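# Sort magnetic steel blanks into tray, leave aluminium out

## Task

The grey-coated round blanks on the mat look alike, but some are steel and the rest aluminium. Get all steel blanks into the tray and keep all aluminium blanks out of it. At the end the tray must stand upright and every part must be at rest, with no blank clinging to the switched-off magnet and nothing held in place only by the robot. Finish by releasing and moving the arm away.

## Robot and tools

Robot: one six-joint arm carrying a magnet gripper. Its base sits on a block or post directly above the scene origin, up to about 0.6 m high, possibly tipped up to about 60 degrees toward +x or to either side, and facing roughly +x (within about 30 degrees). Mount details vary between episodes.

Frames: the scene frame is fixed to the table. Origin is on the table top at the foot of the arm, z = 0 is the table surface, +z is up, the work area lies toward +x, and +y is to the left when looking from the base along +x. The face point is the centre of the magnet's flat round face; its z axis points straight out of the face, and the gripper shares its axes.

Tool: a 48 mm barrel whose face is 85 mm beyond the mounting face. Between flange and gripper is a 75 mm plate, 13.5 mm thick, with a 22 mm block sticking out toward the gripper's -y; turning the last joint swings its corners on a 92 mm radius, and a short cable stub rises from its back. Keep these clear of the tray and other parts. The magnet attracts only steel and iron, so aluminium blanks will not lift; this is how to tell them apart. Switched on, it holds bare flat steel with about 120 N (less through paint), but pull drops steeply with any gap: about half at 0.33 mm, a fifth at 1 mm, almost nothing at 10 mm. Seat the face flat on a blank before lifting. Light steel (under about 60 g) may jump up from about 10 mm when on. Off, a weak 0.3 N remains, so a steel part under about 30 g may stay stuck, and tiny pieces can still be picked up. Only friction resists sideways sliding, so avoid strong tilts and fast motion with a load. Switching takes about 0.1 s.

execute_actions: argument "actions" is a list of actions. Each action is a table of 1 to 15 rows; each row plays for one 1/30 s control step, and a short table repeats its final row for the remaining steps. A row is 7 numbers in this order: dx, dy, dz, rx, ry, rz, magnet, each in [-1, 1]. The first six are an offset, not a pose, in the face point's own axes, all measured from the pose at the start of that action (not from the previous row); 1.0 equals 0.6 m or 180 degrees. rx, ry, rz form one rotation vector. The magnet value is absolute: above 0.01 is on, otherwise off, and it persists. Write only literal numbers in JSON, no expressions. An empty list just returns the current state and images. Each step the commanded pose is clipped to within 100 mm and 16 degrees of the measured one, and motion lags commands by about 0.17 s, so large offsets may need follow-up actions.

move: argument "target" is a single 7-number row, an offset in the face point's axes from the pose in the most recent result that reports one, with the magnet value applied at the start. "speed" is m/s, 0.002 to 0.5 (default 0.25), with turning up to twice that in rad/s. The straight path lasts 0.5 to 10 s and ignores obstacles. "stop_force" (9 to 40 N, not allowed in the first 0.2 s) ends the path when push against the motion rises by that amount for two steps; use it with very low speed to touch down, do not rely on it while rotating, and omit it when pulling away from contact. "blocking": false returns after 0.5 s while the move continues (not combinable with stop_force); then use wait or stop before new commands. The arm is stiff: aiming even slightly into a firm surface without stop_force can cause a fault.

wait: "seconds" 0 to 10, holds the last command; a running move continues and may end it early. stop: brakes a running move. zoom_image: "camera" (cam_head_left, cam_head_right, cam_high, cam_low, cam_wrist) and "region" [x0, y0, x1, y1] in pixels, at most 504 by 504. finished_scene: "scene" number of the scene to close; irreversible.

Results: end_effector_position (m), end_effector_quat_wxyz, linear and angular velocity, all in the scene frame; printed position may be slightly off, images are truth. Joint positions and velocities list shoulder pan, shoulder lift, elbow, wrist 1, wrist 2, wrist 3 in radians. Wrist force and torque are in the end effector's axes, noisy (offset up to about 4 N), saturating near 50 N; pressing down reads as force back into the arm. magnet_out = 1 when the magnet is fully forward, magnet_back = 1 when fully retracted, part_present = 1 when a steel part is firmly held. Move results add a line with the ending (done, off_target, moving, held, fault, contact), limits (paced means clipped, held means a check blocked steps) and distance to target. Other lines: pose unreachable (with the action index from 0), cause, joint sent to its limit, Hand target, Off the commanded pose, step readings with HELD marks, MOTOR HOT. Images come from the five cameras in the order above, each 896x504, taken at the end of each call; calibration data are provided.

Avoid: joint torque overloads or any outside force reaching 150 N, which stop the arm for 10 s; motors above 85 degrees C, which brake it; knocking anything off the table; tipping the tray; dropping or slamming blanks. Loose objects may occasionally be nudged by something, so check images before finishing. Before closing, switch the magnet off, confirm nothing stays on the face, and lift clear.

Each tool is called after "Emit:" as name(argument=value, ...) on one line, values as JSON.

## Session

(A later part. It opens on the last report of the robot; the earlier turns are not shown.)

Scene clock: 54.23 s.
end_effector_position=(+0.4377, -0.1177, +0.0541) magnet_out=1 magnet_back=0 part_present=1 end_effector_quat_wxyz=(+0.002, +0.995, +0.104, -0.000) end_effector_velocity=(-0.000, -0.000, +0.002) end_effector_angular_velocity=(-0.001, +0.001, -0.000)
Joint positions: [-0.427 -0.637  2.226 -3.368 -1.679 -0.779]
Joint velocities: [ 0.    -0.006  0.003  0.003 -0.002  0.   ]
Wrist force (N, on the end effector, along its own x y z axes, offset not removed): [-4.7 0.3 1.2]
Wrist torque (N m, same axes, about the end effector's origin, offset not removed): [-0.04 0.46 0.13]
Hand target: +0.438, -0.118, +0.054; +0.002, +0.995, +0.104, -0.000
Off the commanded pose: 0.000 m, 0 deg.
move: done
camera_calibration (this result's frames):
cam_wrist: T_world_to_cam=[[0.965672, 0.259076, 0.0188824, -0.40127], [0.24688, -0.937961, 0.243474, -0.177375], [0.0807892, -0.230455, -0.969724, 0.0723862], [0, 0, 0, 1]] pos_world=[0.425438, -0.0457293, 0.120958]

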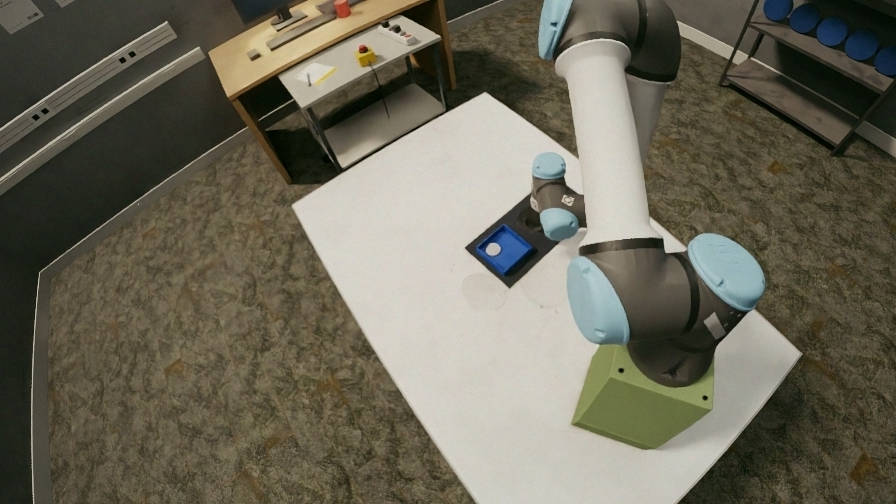

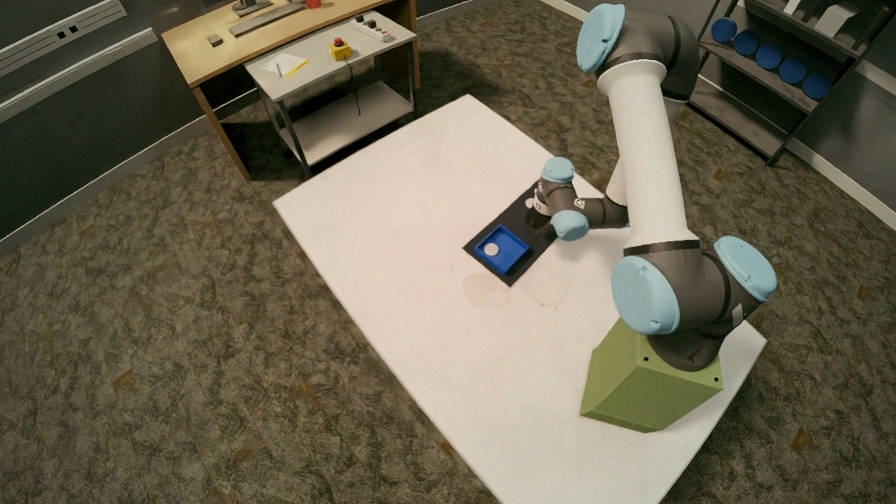

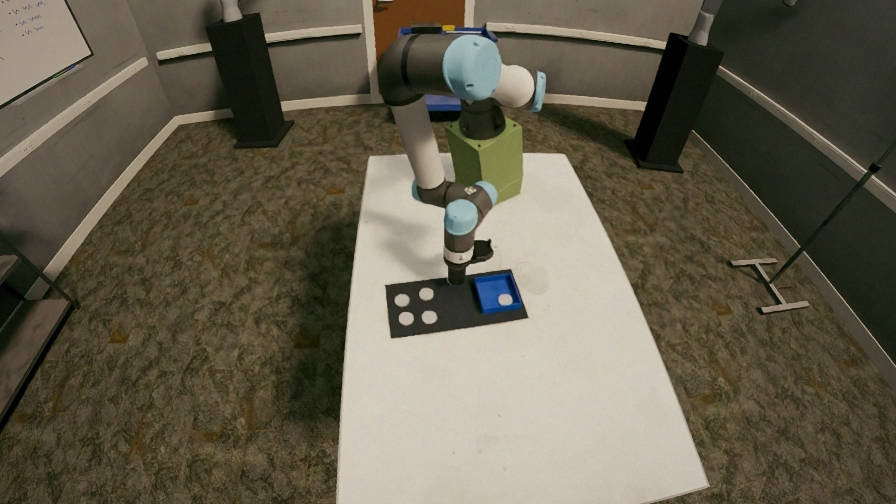

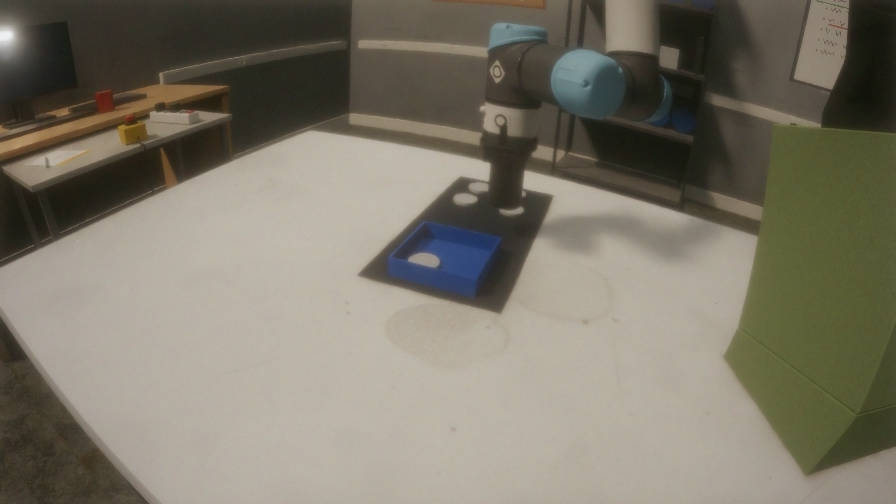

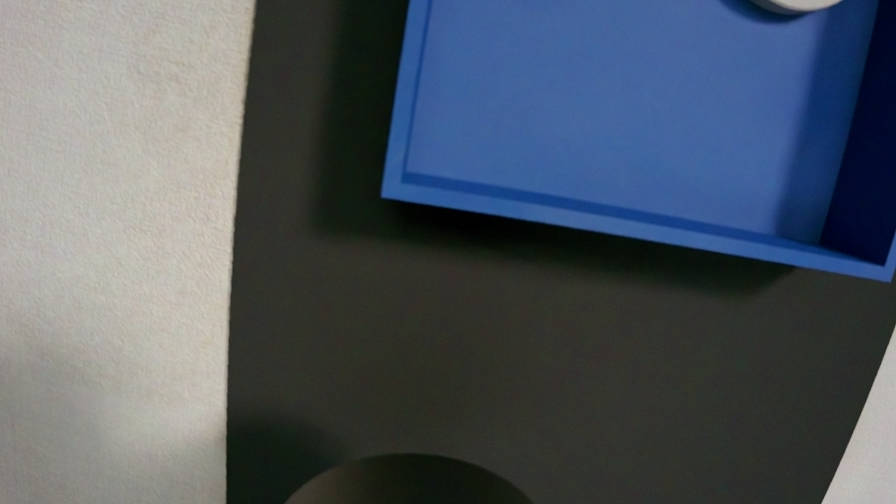

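Emit:
move(target=[0.048,-0.151,0,0,0,0,1])

Emit:
move(target=[0,0,0.066,0,0,0,1], speed=0.06)

Emit:
execute_actions(actions=[[[0,0,0,0,0,0,0]]])

Emit:
move(target=[0,0,-0.066,0,0,0,0], speed=0.12)

Emit:
move(target=[0.075,0.3015,0,0,0,0,0])

Emit:
move(target=[0,0,0.0695,0,0,0,1], speed=0.06)

Emit:
move(target=[0,0,-0.0695,0,0,0,1], speed=0.1)

Scene clock: 62.17 s.
end_effector_position=(+0.4472, -0.0232, +0.0539) magnet_out=1 magnet_back=0 part_present=1 end_effector_quat_wxyz=(+0.001, +0.995, +0.104, -0.000) end_effector_velocity=(+0.001, +0.002, -0.000) end_effector_angular_velocity=(-0.001, +0.001, -0.001)
Joint positions: [-0.222 -0.592  2.221 -3.382 -1.718 -0.576]
Joint velocities: [ 0.005  0.001 -0.002  0.002 -0.002  0.006]
Wrist force (N, on the end effector, along its own x y z axes, offset not removed): [-5.0 0.0 -0.6]
Wrist torque (N m, same axes, about the end effector's origin, offset not removed): [-0.03 0.41 0.11]
Hand target: +0.447, -0.023, +0.054; +0.001, +0.995, +0.104, -0.000
Off the commanded pose: 0.000 m, 0 deg.
move: done
camera_calibration (this result's frames):
cam_wrist: T_world_to_cam=[[0.965688, 0.258998, 0.0191439, -0.434937], [0.246788, -0.93812, 0.242953, -0.0909267], [0.0808836, -0.229893, -0.969849, 0.0931243], [0, 0, 0, 1]] pos_world=[0.434921, 0.0487563, 0.120734]

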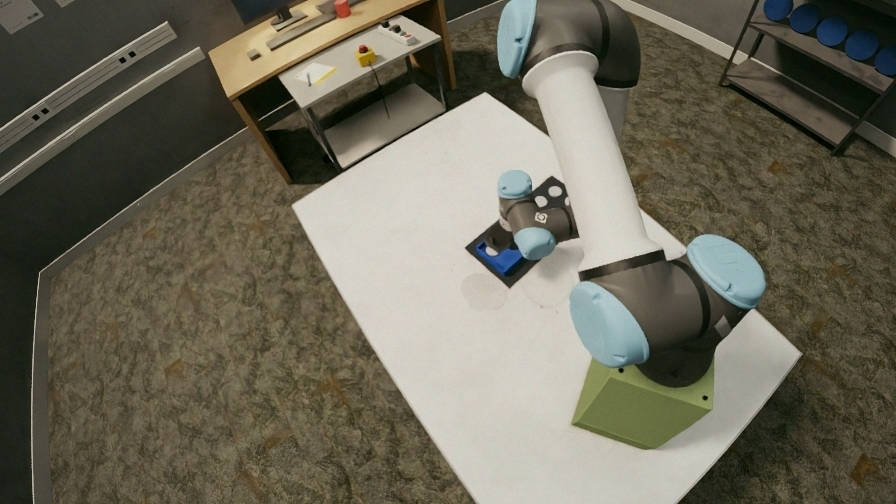

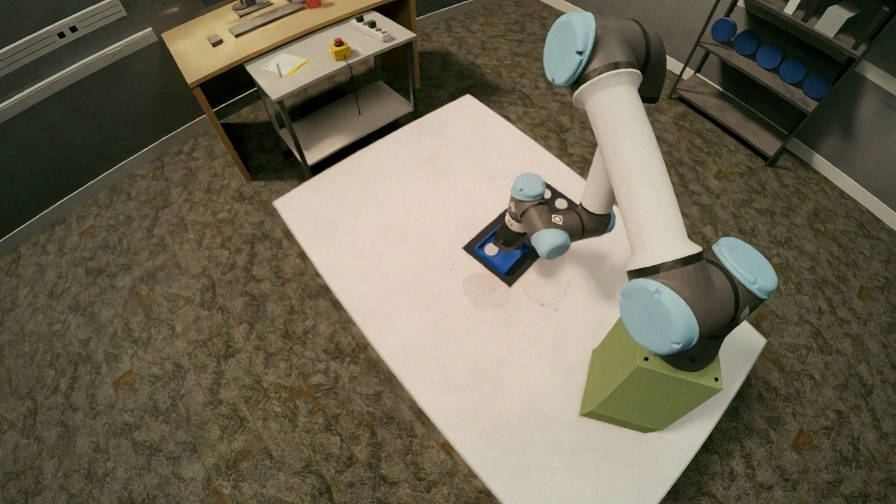

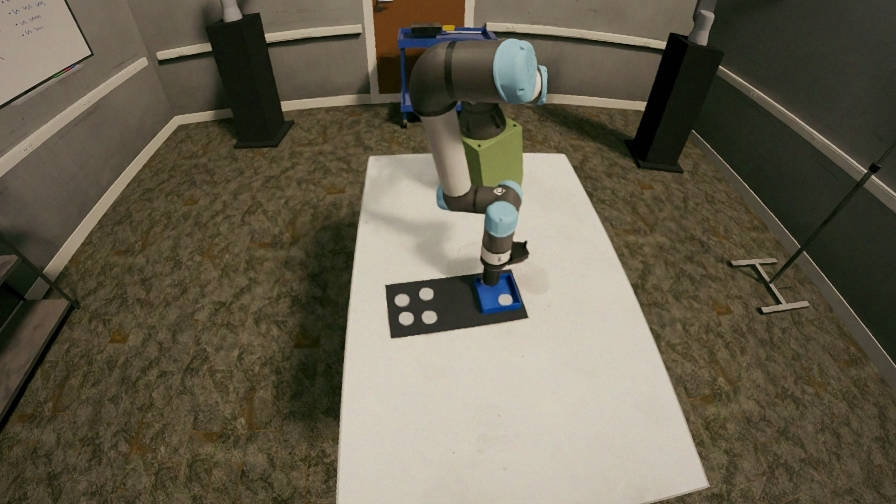

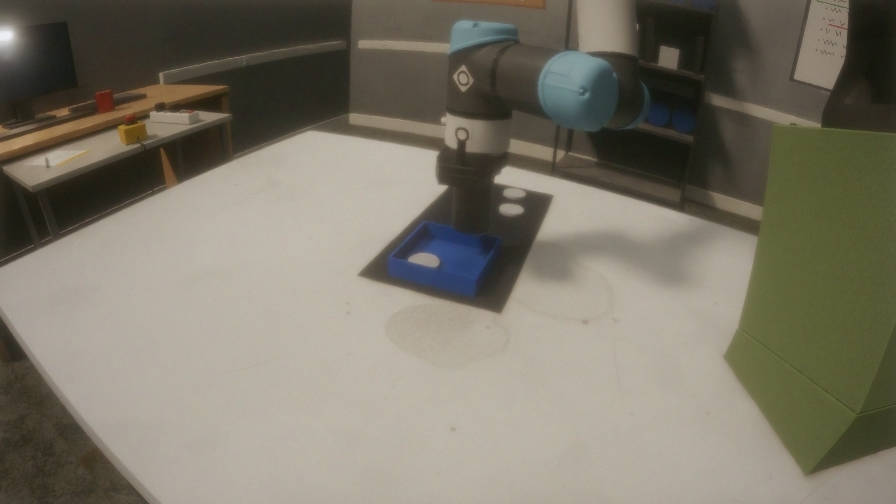

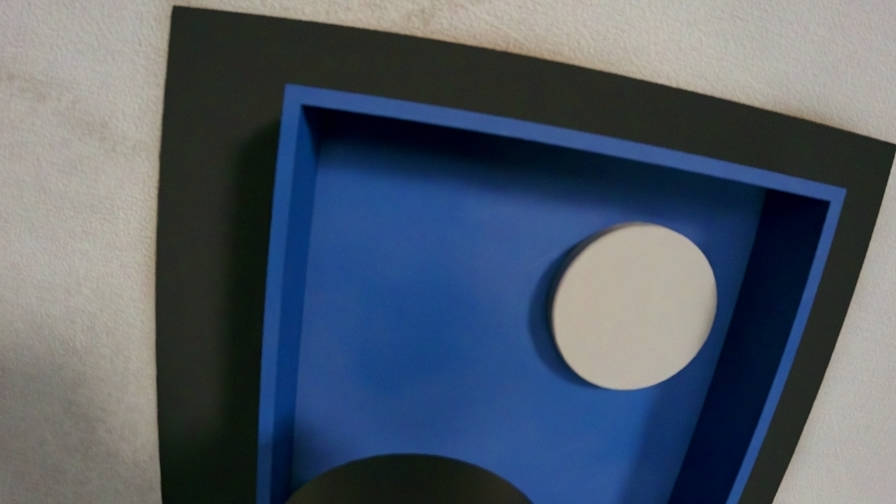

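Scene clock: 63.23 s.
end_effector_position=(+0.4471, -0.0233, +0.0144) magnet_out=1 magnet_back=0 part_present=1 end_effector_quat_wxyz=(+0.001, +0.995, +0.104, -0.000) end_effector_velocity=(+0.000, -0.000, -0.002) end_effector_angular_velocity=(-0.003, +0.001, +0.001)
Joint positions: [-0.236 -0.482  2.159 -3.432 -1.715 -0.59 ]
Joint velocities: [-0.     0.005 -0.003 -0.002 -0.003 -0.001]
Wrist force (N, on the end effector, along its own x y z axes, offset not removed): [-3.2 -0.4 0.6]
Wrist torque (N m, same axes, about the end effector's origin, offset not removed): [-0.12 0.27 0.15]
Hand target: +0.447, -0.023, +0.014; +0.001, +0.995, +0.104, -0.000
Off the commanded pose: 0.000 m, 0 deg.
move: done
camera_calibration (this result's frames):
cam_wrist: T_world_to_cam=[[0.965687, 0.259003, 0.0191327, -0.434095], [0.246793, -0.93811, 0.242986, -0.0814575], [0.0808827, -0.229927, -0.969841, 0.0548685], [0, 0, 0, 1]] pos_world=[0.434865, 0.0486315, 0.0813122]

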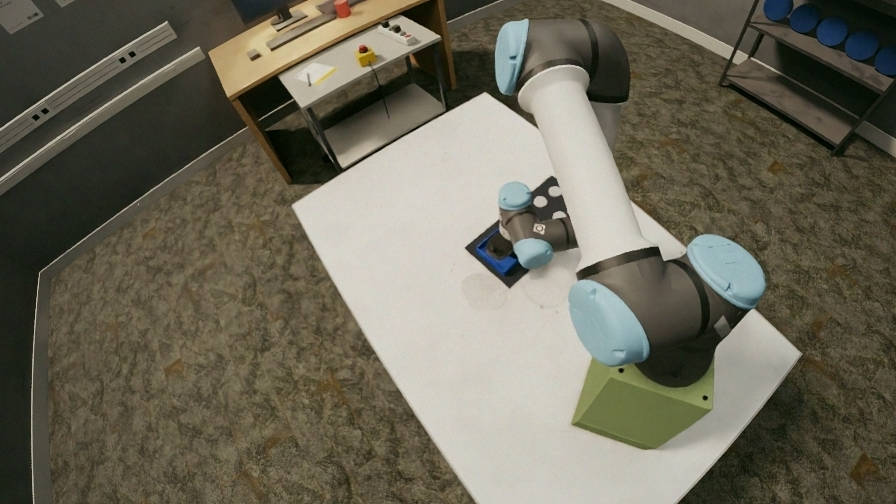

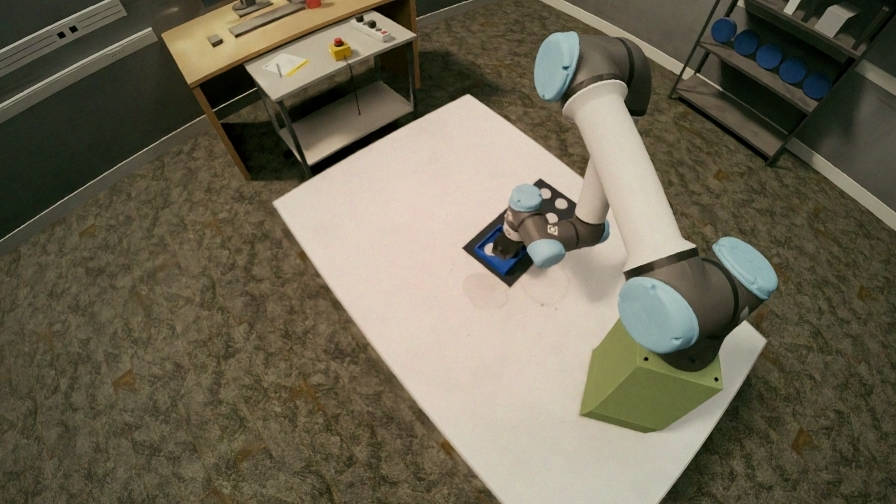

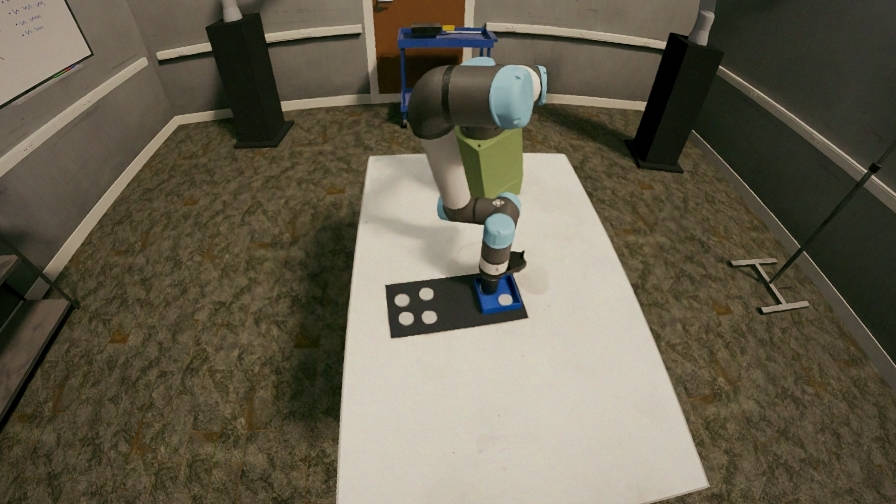

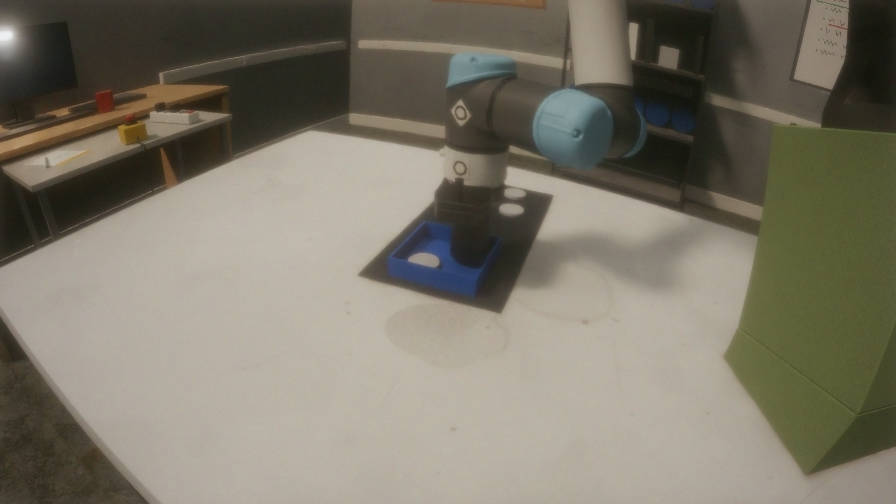

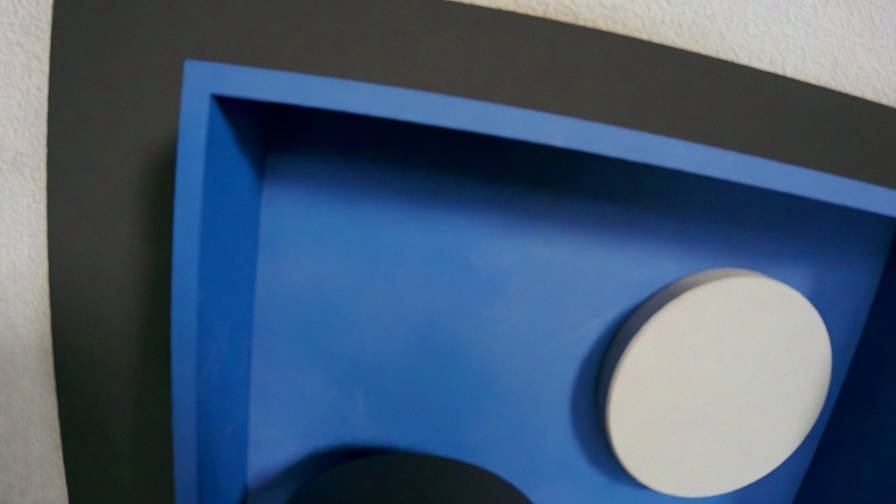

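Scene clock: 63.73 s.
end_effector_position=(+0.4472, -0.0233, +0.0144) magnet_out=0 magnet_back=1 part_present=0 end_effector_quat_wxyz=(+0.001, +0.995, +0.104, +0.000) end_effector_velocity=(+0.000, -0.001, +0.000) end_effector_angular_velocity=(-0.001, +0.000, -0.000)
Joint positions: [-0.236 -0.482  2.159 -3.432 -1.715 -0.59 ]
Joint velocities: [-0.    -0.    -0.     0.    -0.001 -0.   ]
Wrist force (N, on the end effector, along its own x y z axes, offset not removed): [-2.3 0.1 -0.8]
Wrist torque (N m, same axes, about the end effector's origin, offset not removed): [-0.07 0.20 0.12]
Hand target: +0.447, -0.023, +0.014; +0.001, +0.995, +0.104, -0.000
Off the commanded pose: 0.000 m, 0 deg.
Step readings (end_effector_position):
0: (+0.4471, -0.0233, +0.0144)
1: (+0.4471, -0.0233, +0.0144)
2: (+0.4472, -0.0233, +0.0144)
4: (+0.4472, -0.0233, +0.0144)
8: (+0.4472, -0.0233, +0.0144)
15: end_effector_position above
camera_calibration (this result's frames):
cam_wrist: T_world_to_cam=[[0.965688, 0.258998, 0.0191647, -0.434109], [0.246779, -0.938108, 0.243009, -0.0814482], [0.0809174, -0.229941, -0.969835, 0.0547899], [0, 0, 0, 1]] pos_world=[0.43488, 0.0486247, 0.0812493]

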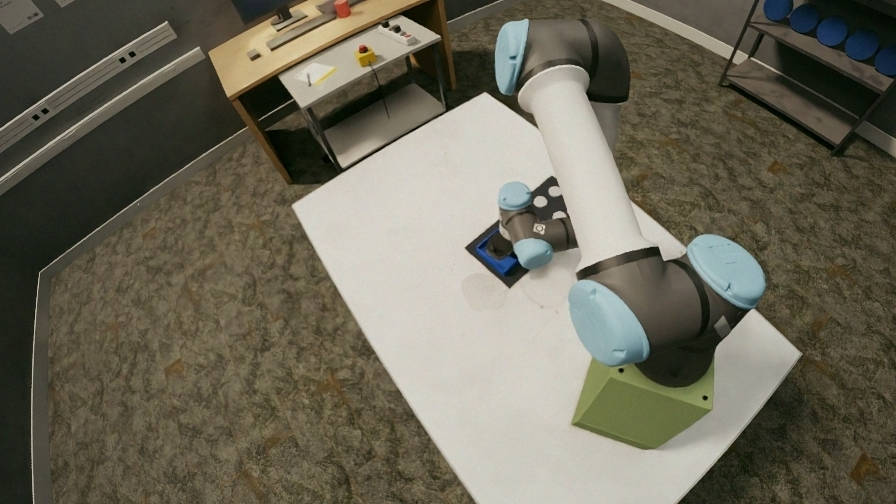

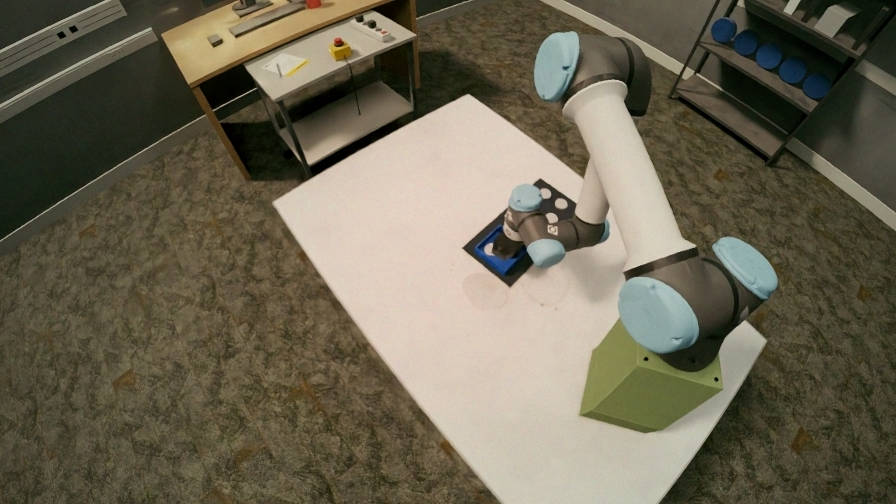

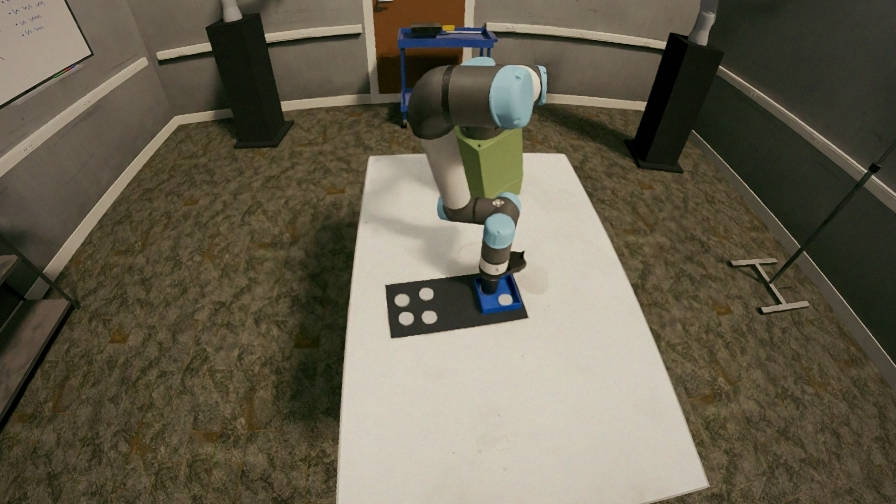

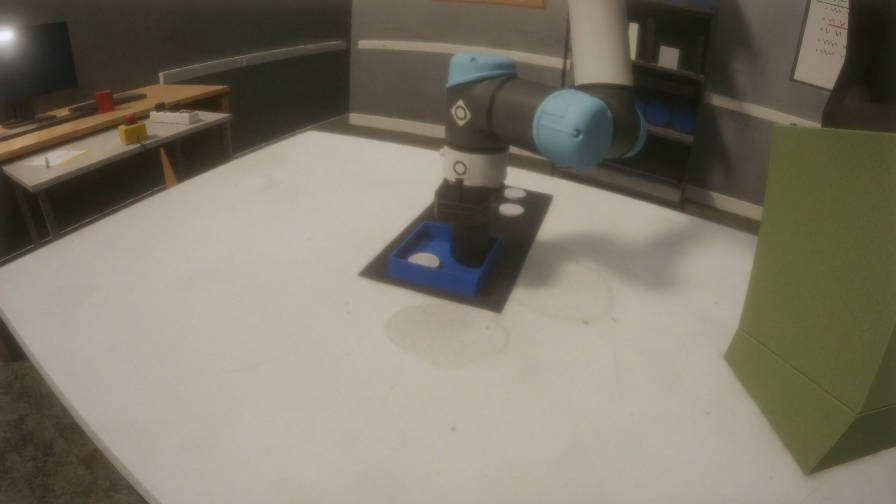

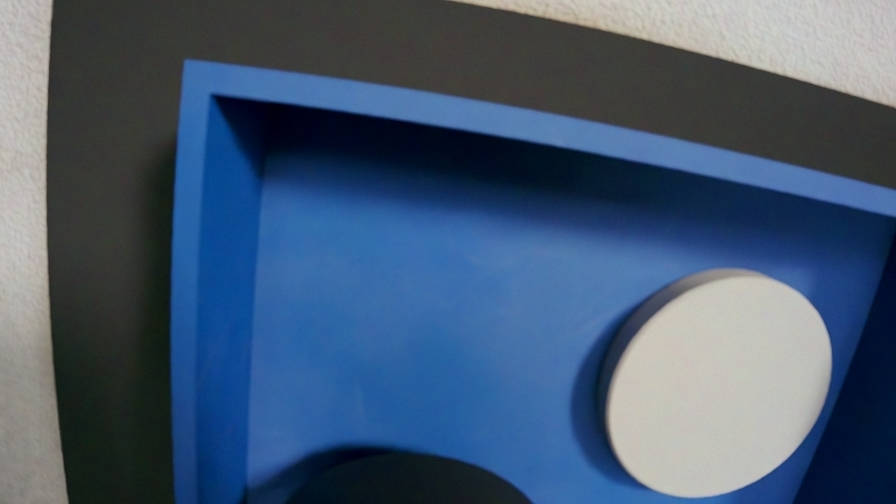

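Scene clock: 64.63 s.
end_effector_position=(+0.4472, -0.0232, +0.0538) magnet_out=0 magnet_back=1 part_present=0 end_effector_quat_wxyz=(+0.001, +0.995, +0.104, +0.000) end_effector_velocity=(+0.000, -0.000, +0.002) end_effector_angular_velocity=(-0.000, -0.000, -0.001)
Joint positions: [-0.222 -0.592  2.221 -3.383 -1.718 -0.576]
Joint velocities: [ 0.    -0.006  0.002  0.003  0.     0.001]
Wrist force (N, on the end effector, along its own x y z axes, offset not removed): [-3.4 -1.7 0.4]
Wrist torque (N m, same axes, about the end effector's origin, offset not removed): [-0.23 0.27 0.10]
Hand target: +0.447, -0.023, +0.054; +0.001, +0.995, +0.104, +0.000
Off the commanded pose: 0.000 m, 0 deg.
move: done
camera_calibration (this result's frames):
cam_wrist: T_world_to_cam=[[0.965689, 0.258993, 0.0191765, -0.434935], [0.246774, -0.938118, 0.242976, -0.0909055], [0.080919, -0.229907, -0.969843, 0.0930525], [0, 0, 0, 1]] pos_world=[0.434915, 0.0487585, 0.120675]

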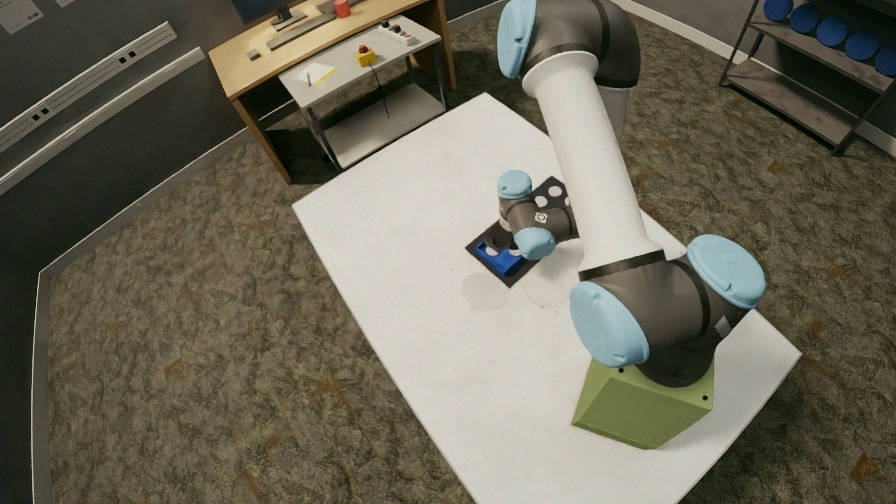

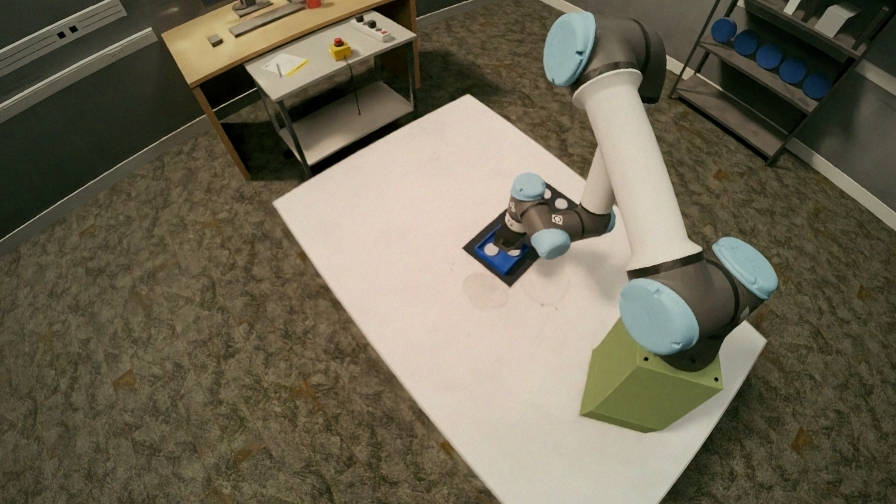

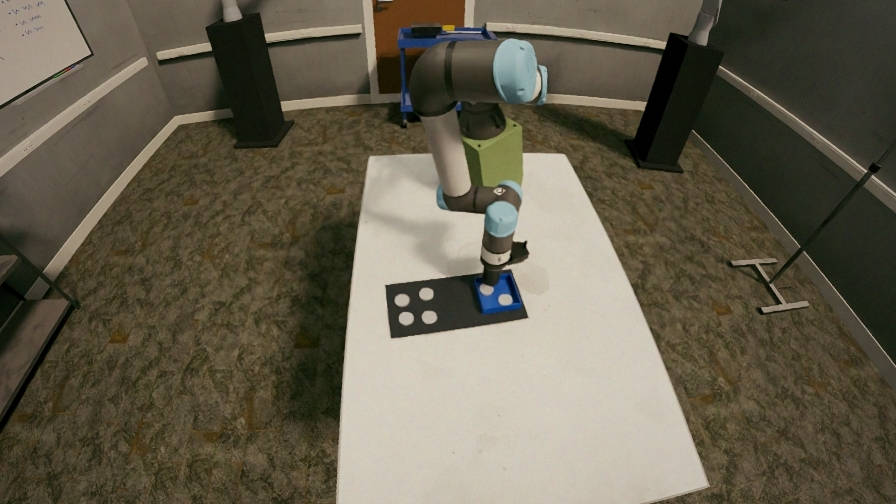

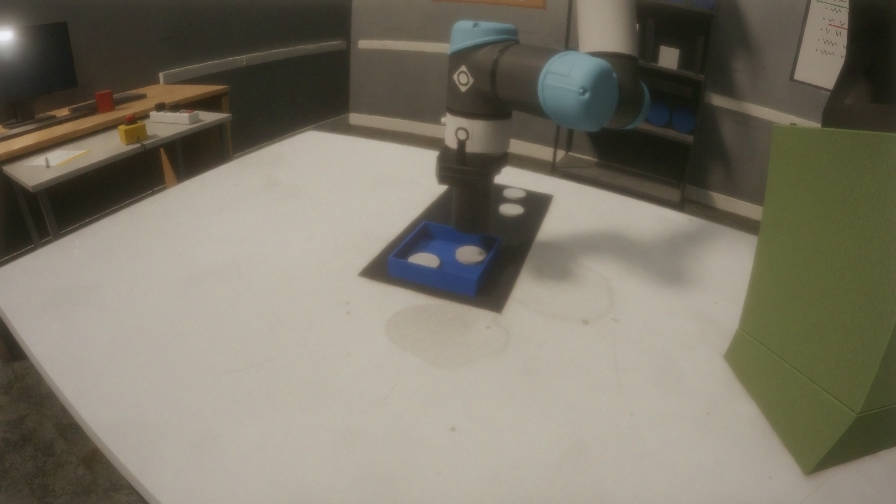

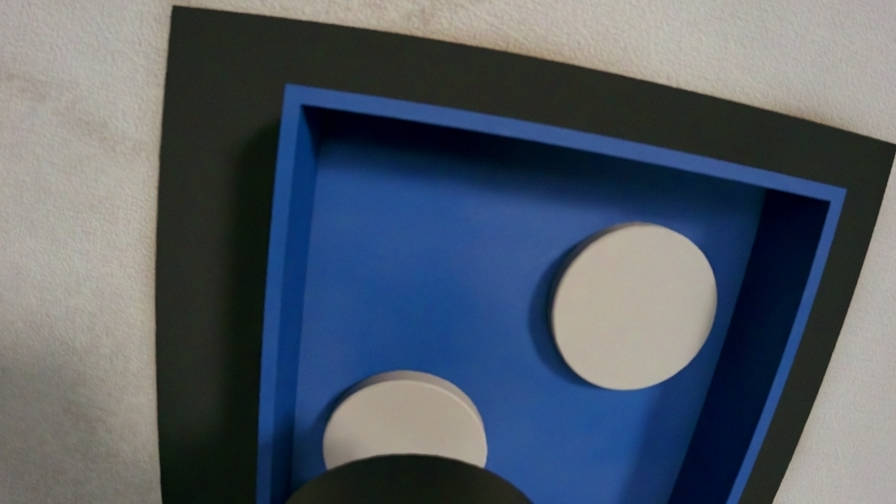

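Scene clock: 65.97 s.
end_effector_position=(+0.5284, -0.1909, +0.0543) magnet_out=0 magnet_back=1 part_present=0 end_effector_quat_wxyz=(+0.002, +0.995, +0.104, -0.000) end_effector_velocity=(+0.001, -0.001, -0.001) end_effector_angular_velocity=(+0.002, +0.000, +0.000)
Joint positions: [-0.45  -0.665  1.951 -3.068 -1.674 -0.802]
Joint velocities: [-0.001  0.001 -0.005  0.005  0.002 -0.002]
Wrist force (N, on the end effector, along its own x y z axes, offset not removed): [-3.8 -0.6 0.2]
Wrist torque (N m, same axes, about the end effector's origin, offset not removed): [-0.04 0.36 0.08]
Hand target: +0.528, -0.191, +0.054; +0.002, +0.995, +0.104, -0.000
Off the commanded pose: 0.000 m, 0 deg.
move: done
camera_calibration (this result's frames):
cam_wrist: T_world_to_cam=[[0.96566, 0.25911, 0.0190361, -0.469855], [0.246867, -0.937929, 0.24361, -0.26845], [0.0809764, -0.230545, -0.969686, 0.0482176], [0, 0, 0, 1]] pos_world=[0.516087, -0.118926, 0.121097]

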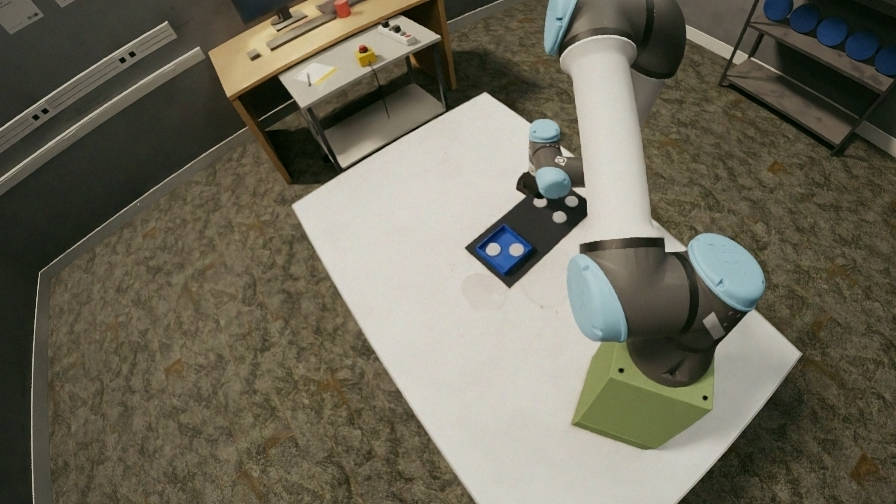

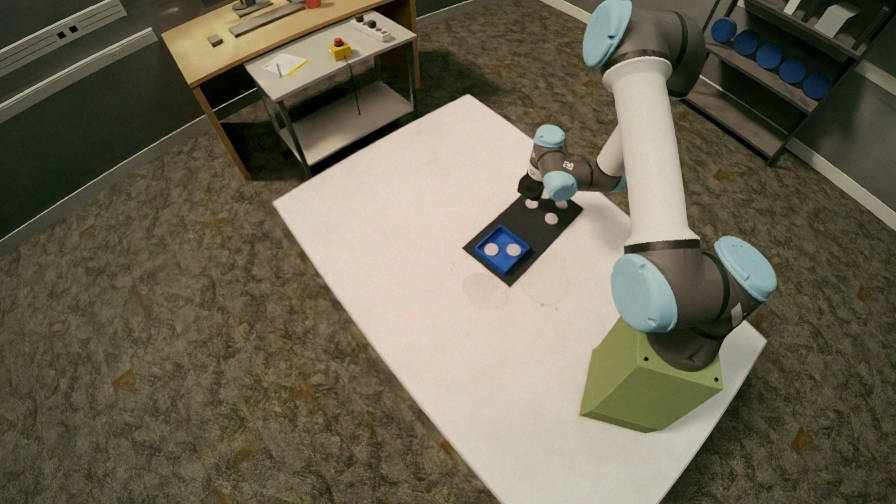

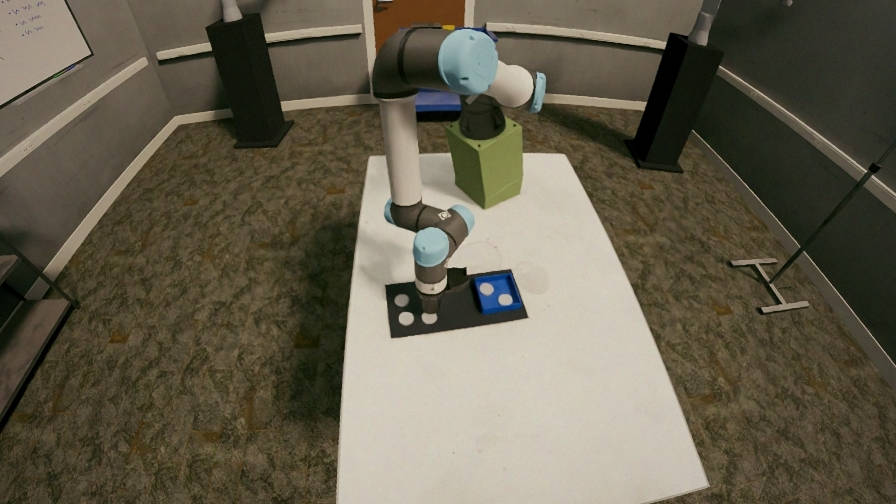

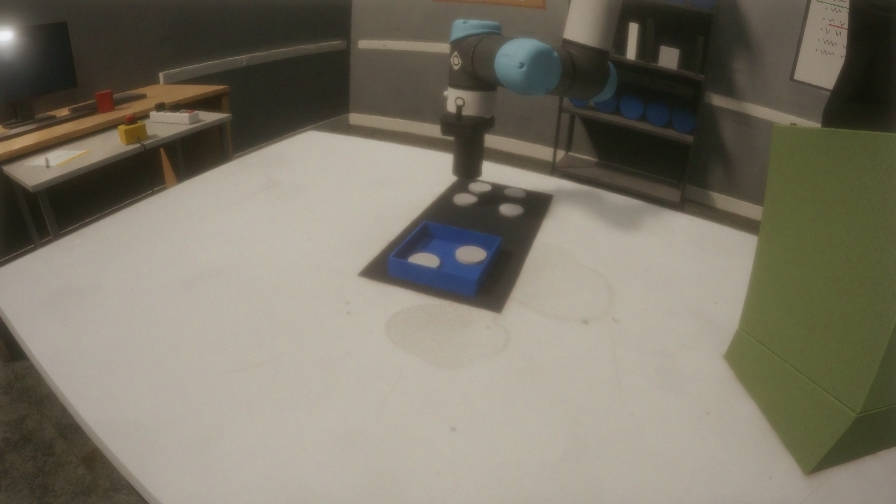

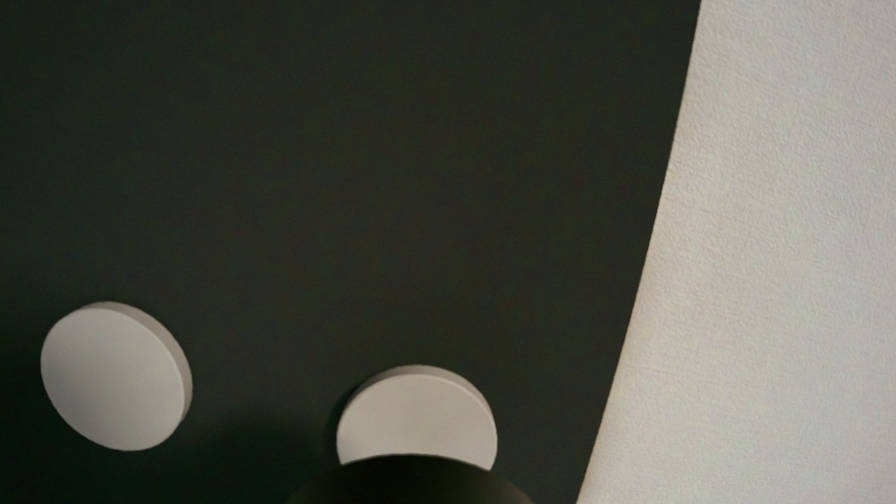

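Scene clock: 67.07 s.
end_effector_position=(+0.5283, -0.1911, +0.0128) magnet_out=1 magnet_back=0 part_present=0 end_effector_quat_wxyz=(+0.002, +0.995, +0.104, -0.000) end_effector_velocity=(+0.000, +0.001, -0.002) end_effector_angular_velocity=(+0.002, -0.001, +0.001)
Joint positions: [-0.458 -0.562  1.895 -3.115 -1.672 -0.809]
Joint velocities: [ 0.     0.005 -0.003 -0.002  0.003 -0.   ]
Wrist force (N, on the end effector, along its own x y z axes, offset not removed): [-2.7 0.8 0.1]
Wrist torque (N m, same axes, about the end effector's origin, offset not removed): [0.05 0.22 0.17]
Hand target: +0.528, -0.191, +0.013; +0.002, +0.995, +0.104, -0.000
Off the commanded pose: 0.000 m, 0 deg.
move: done
camera_calibration (this result's frames):
cam_wrist: T_world_to_cam=[[0.965659, 0.259114, 0.0190324, -0.46897], [0.24687, -0.937922, 0.243633, -0.258454], [0.0809796, -0.230568, -0.969681, 0.00792347], [0, 0, 0, 1]] pos_world=[0.516028, -0.119066, 0.0795767]

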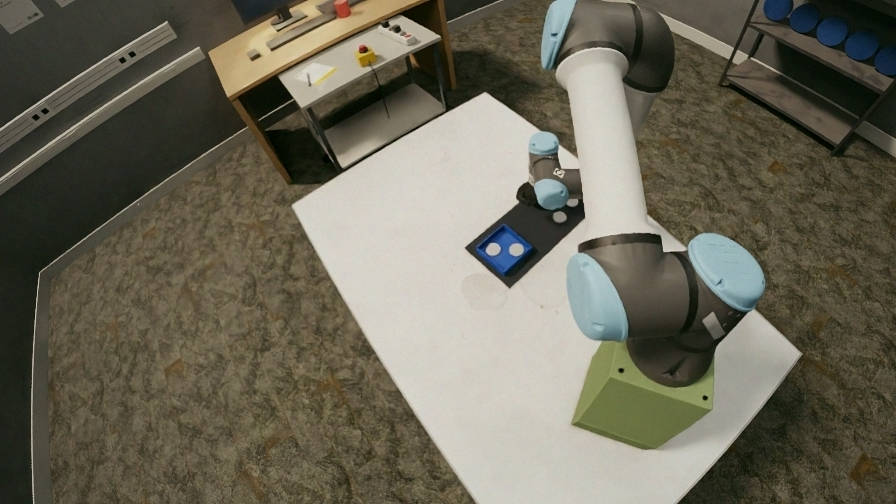

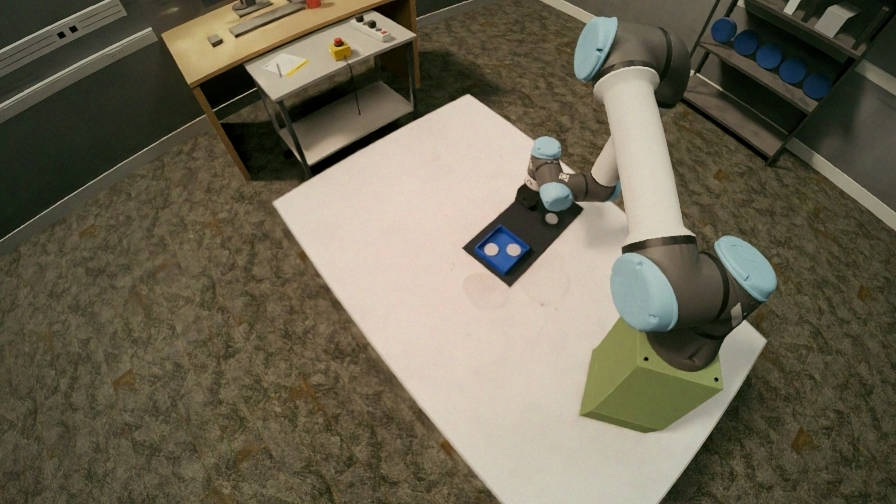

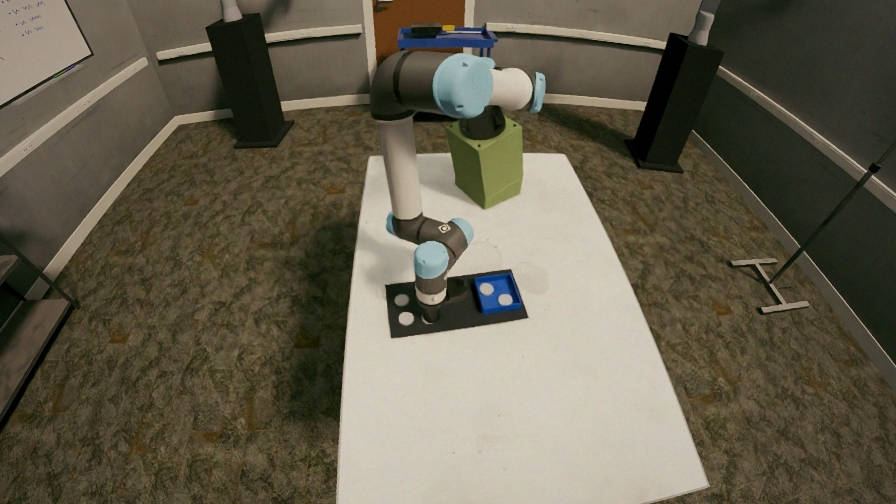

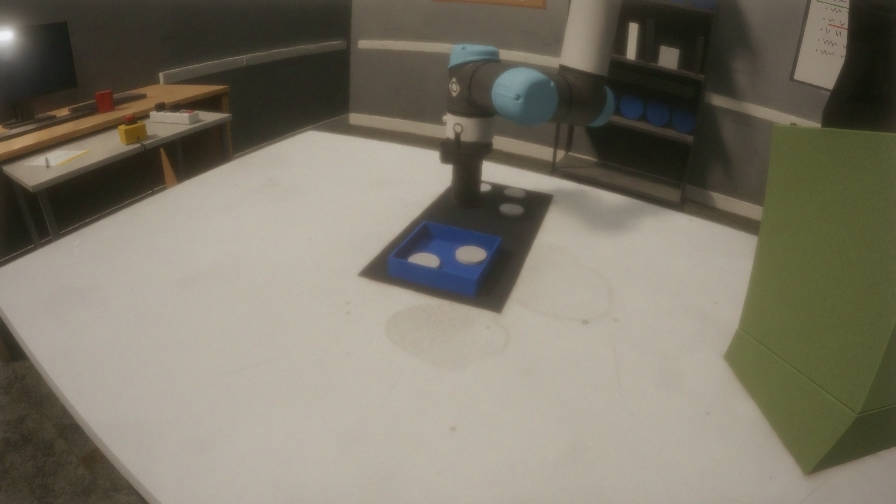

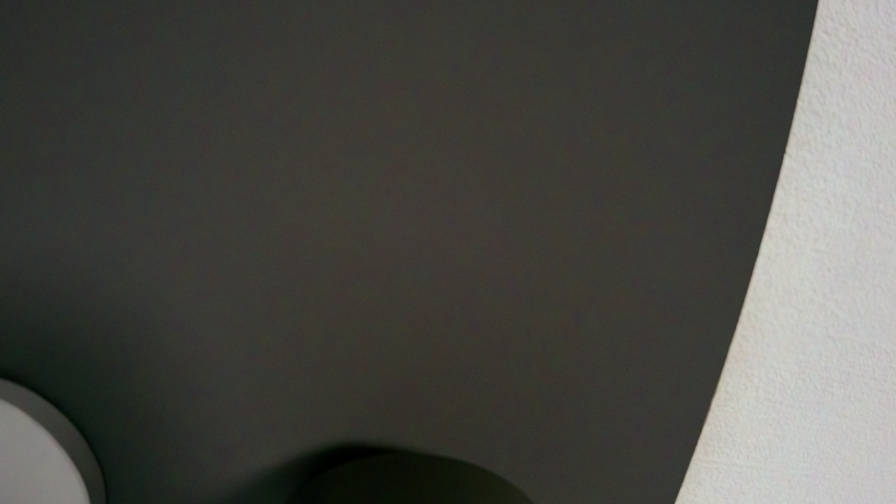

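Scene clock: 67.97 s.
end_effector_position=(+0.5284, -0.1909, +0.0543) magnet_out=1 magnet_back=0 part_present=0 end_effector_quat_wxyz=(+0.002, +0.995, +0.104, -0.000) end_effector_velocity=(+0.000, -0.000, +0.002) end_effector_angular_velocity=(+0.000, -0.001, -0.000)
Joint positions: [-0.45  -0.665  1.951 -3.068 -1.674 -0.802]
Joint velocities: [ 0.    -0.005  0.002  0.003  0.001  0.   ]
Wrist force (N, on the end effector, along its own x y z axes, offset not removed): [-3.2 0.2 0.1]
Wrist torque (N m, same axes, about the end effector's origin, offset not removed): [-0.04 0.25 0.16]
Hand target: +0.528, -0.191, +0.054; +0.002, +0.995, +0.104, +0.000
Off the commanded pose: 0.000 m, 0 deg.
move: done
camera_calibration (this result's frames):
cam_wrist: T_world_to_cam=[[0.96566, 0.25911, 0.0190333, -0.469844], [0.246867, -0.93793, 0.243608, -0.268434], [0.080973, -0.230544, -0.969687, 0.0482098], [0, 0, 0, 1]] pos_world=[0.516074, -0.118917, 0.121084]

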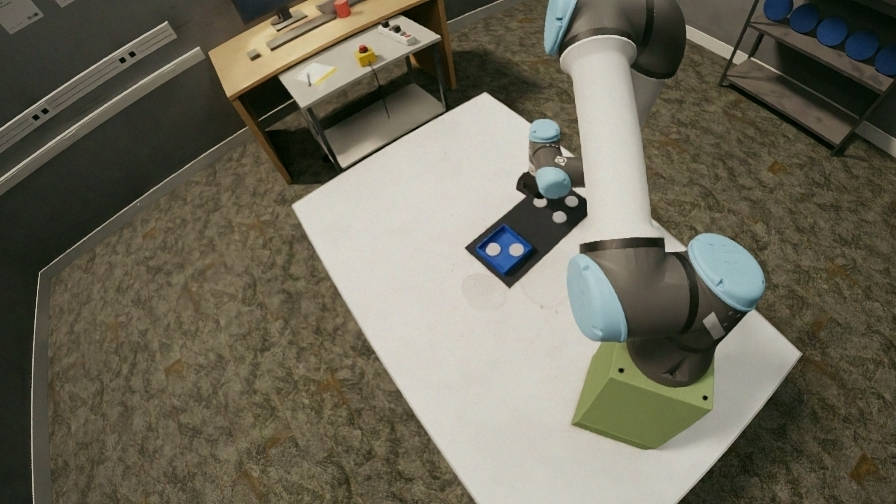

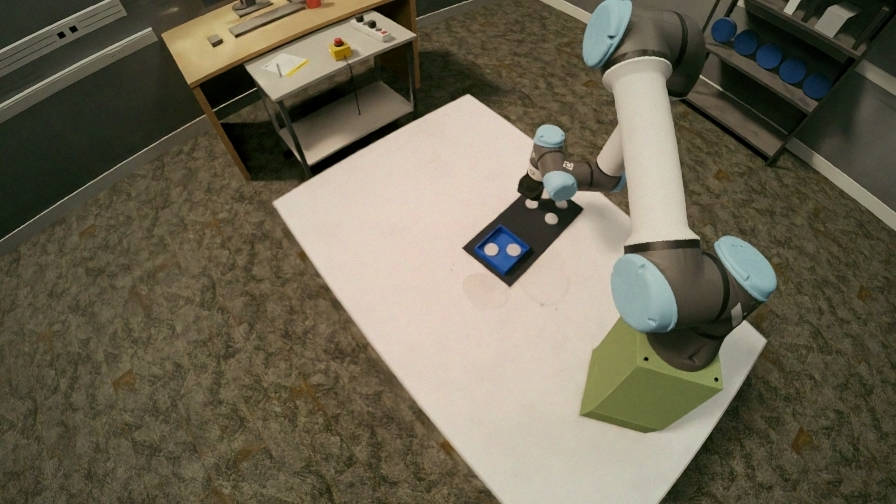

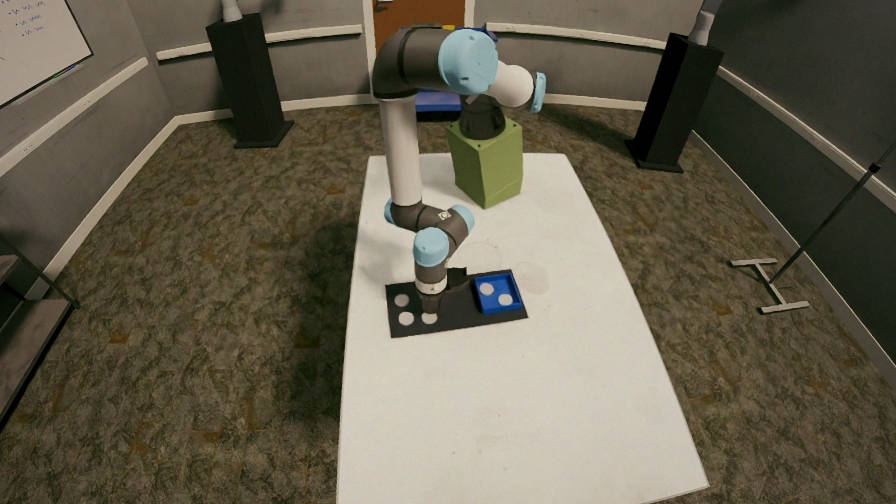

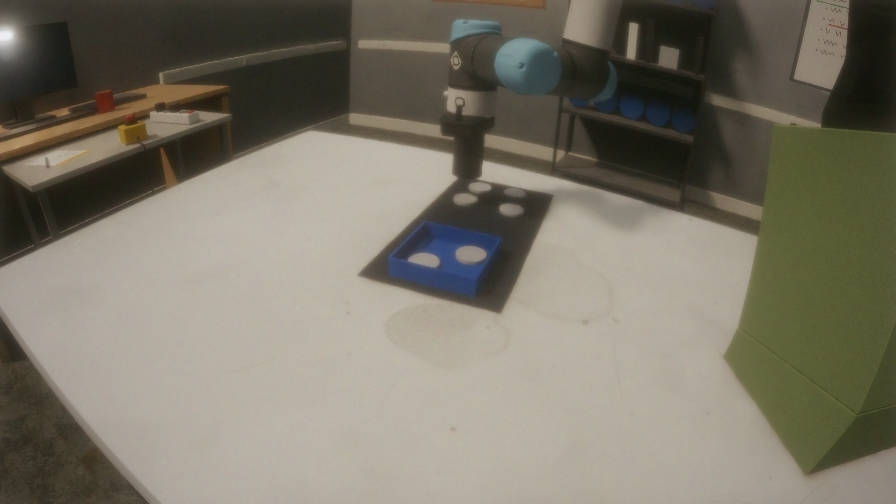

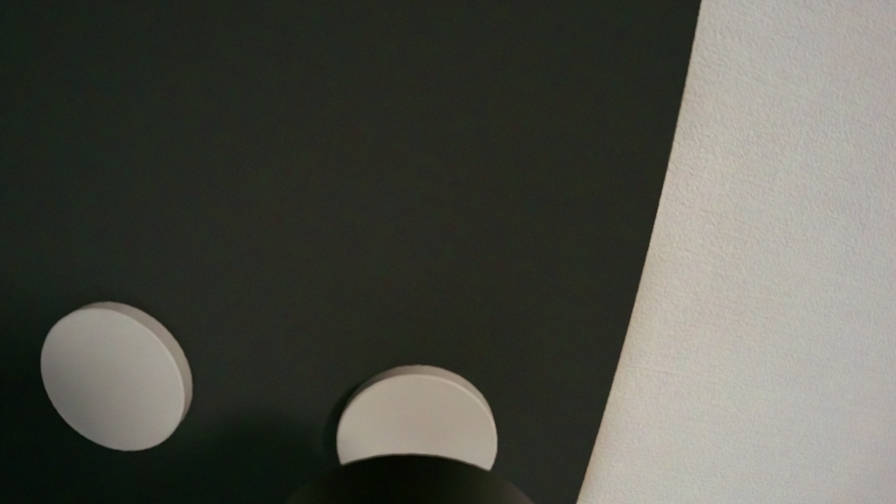

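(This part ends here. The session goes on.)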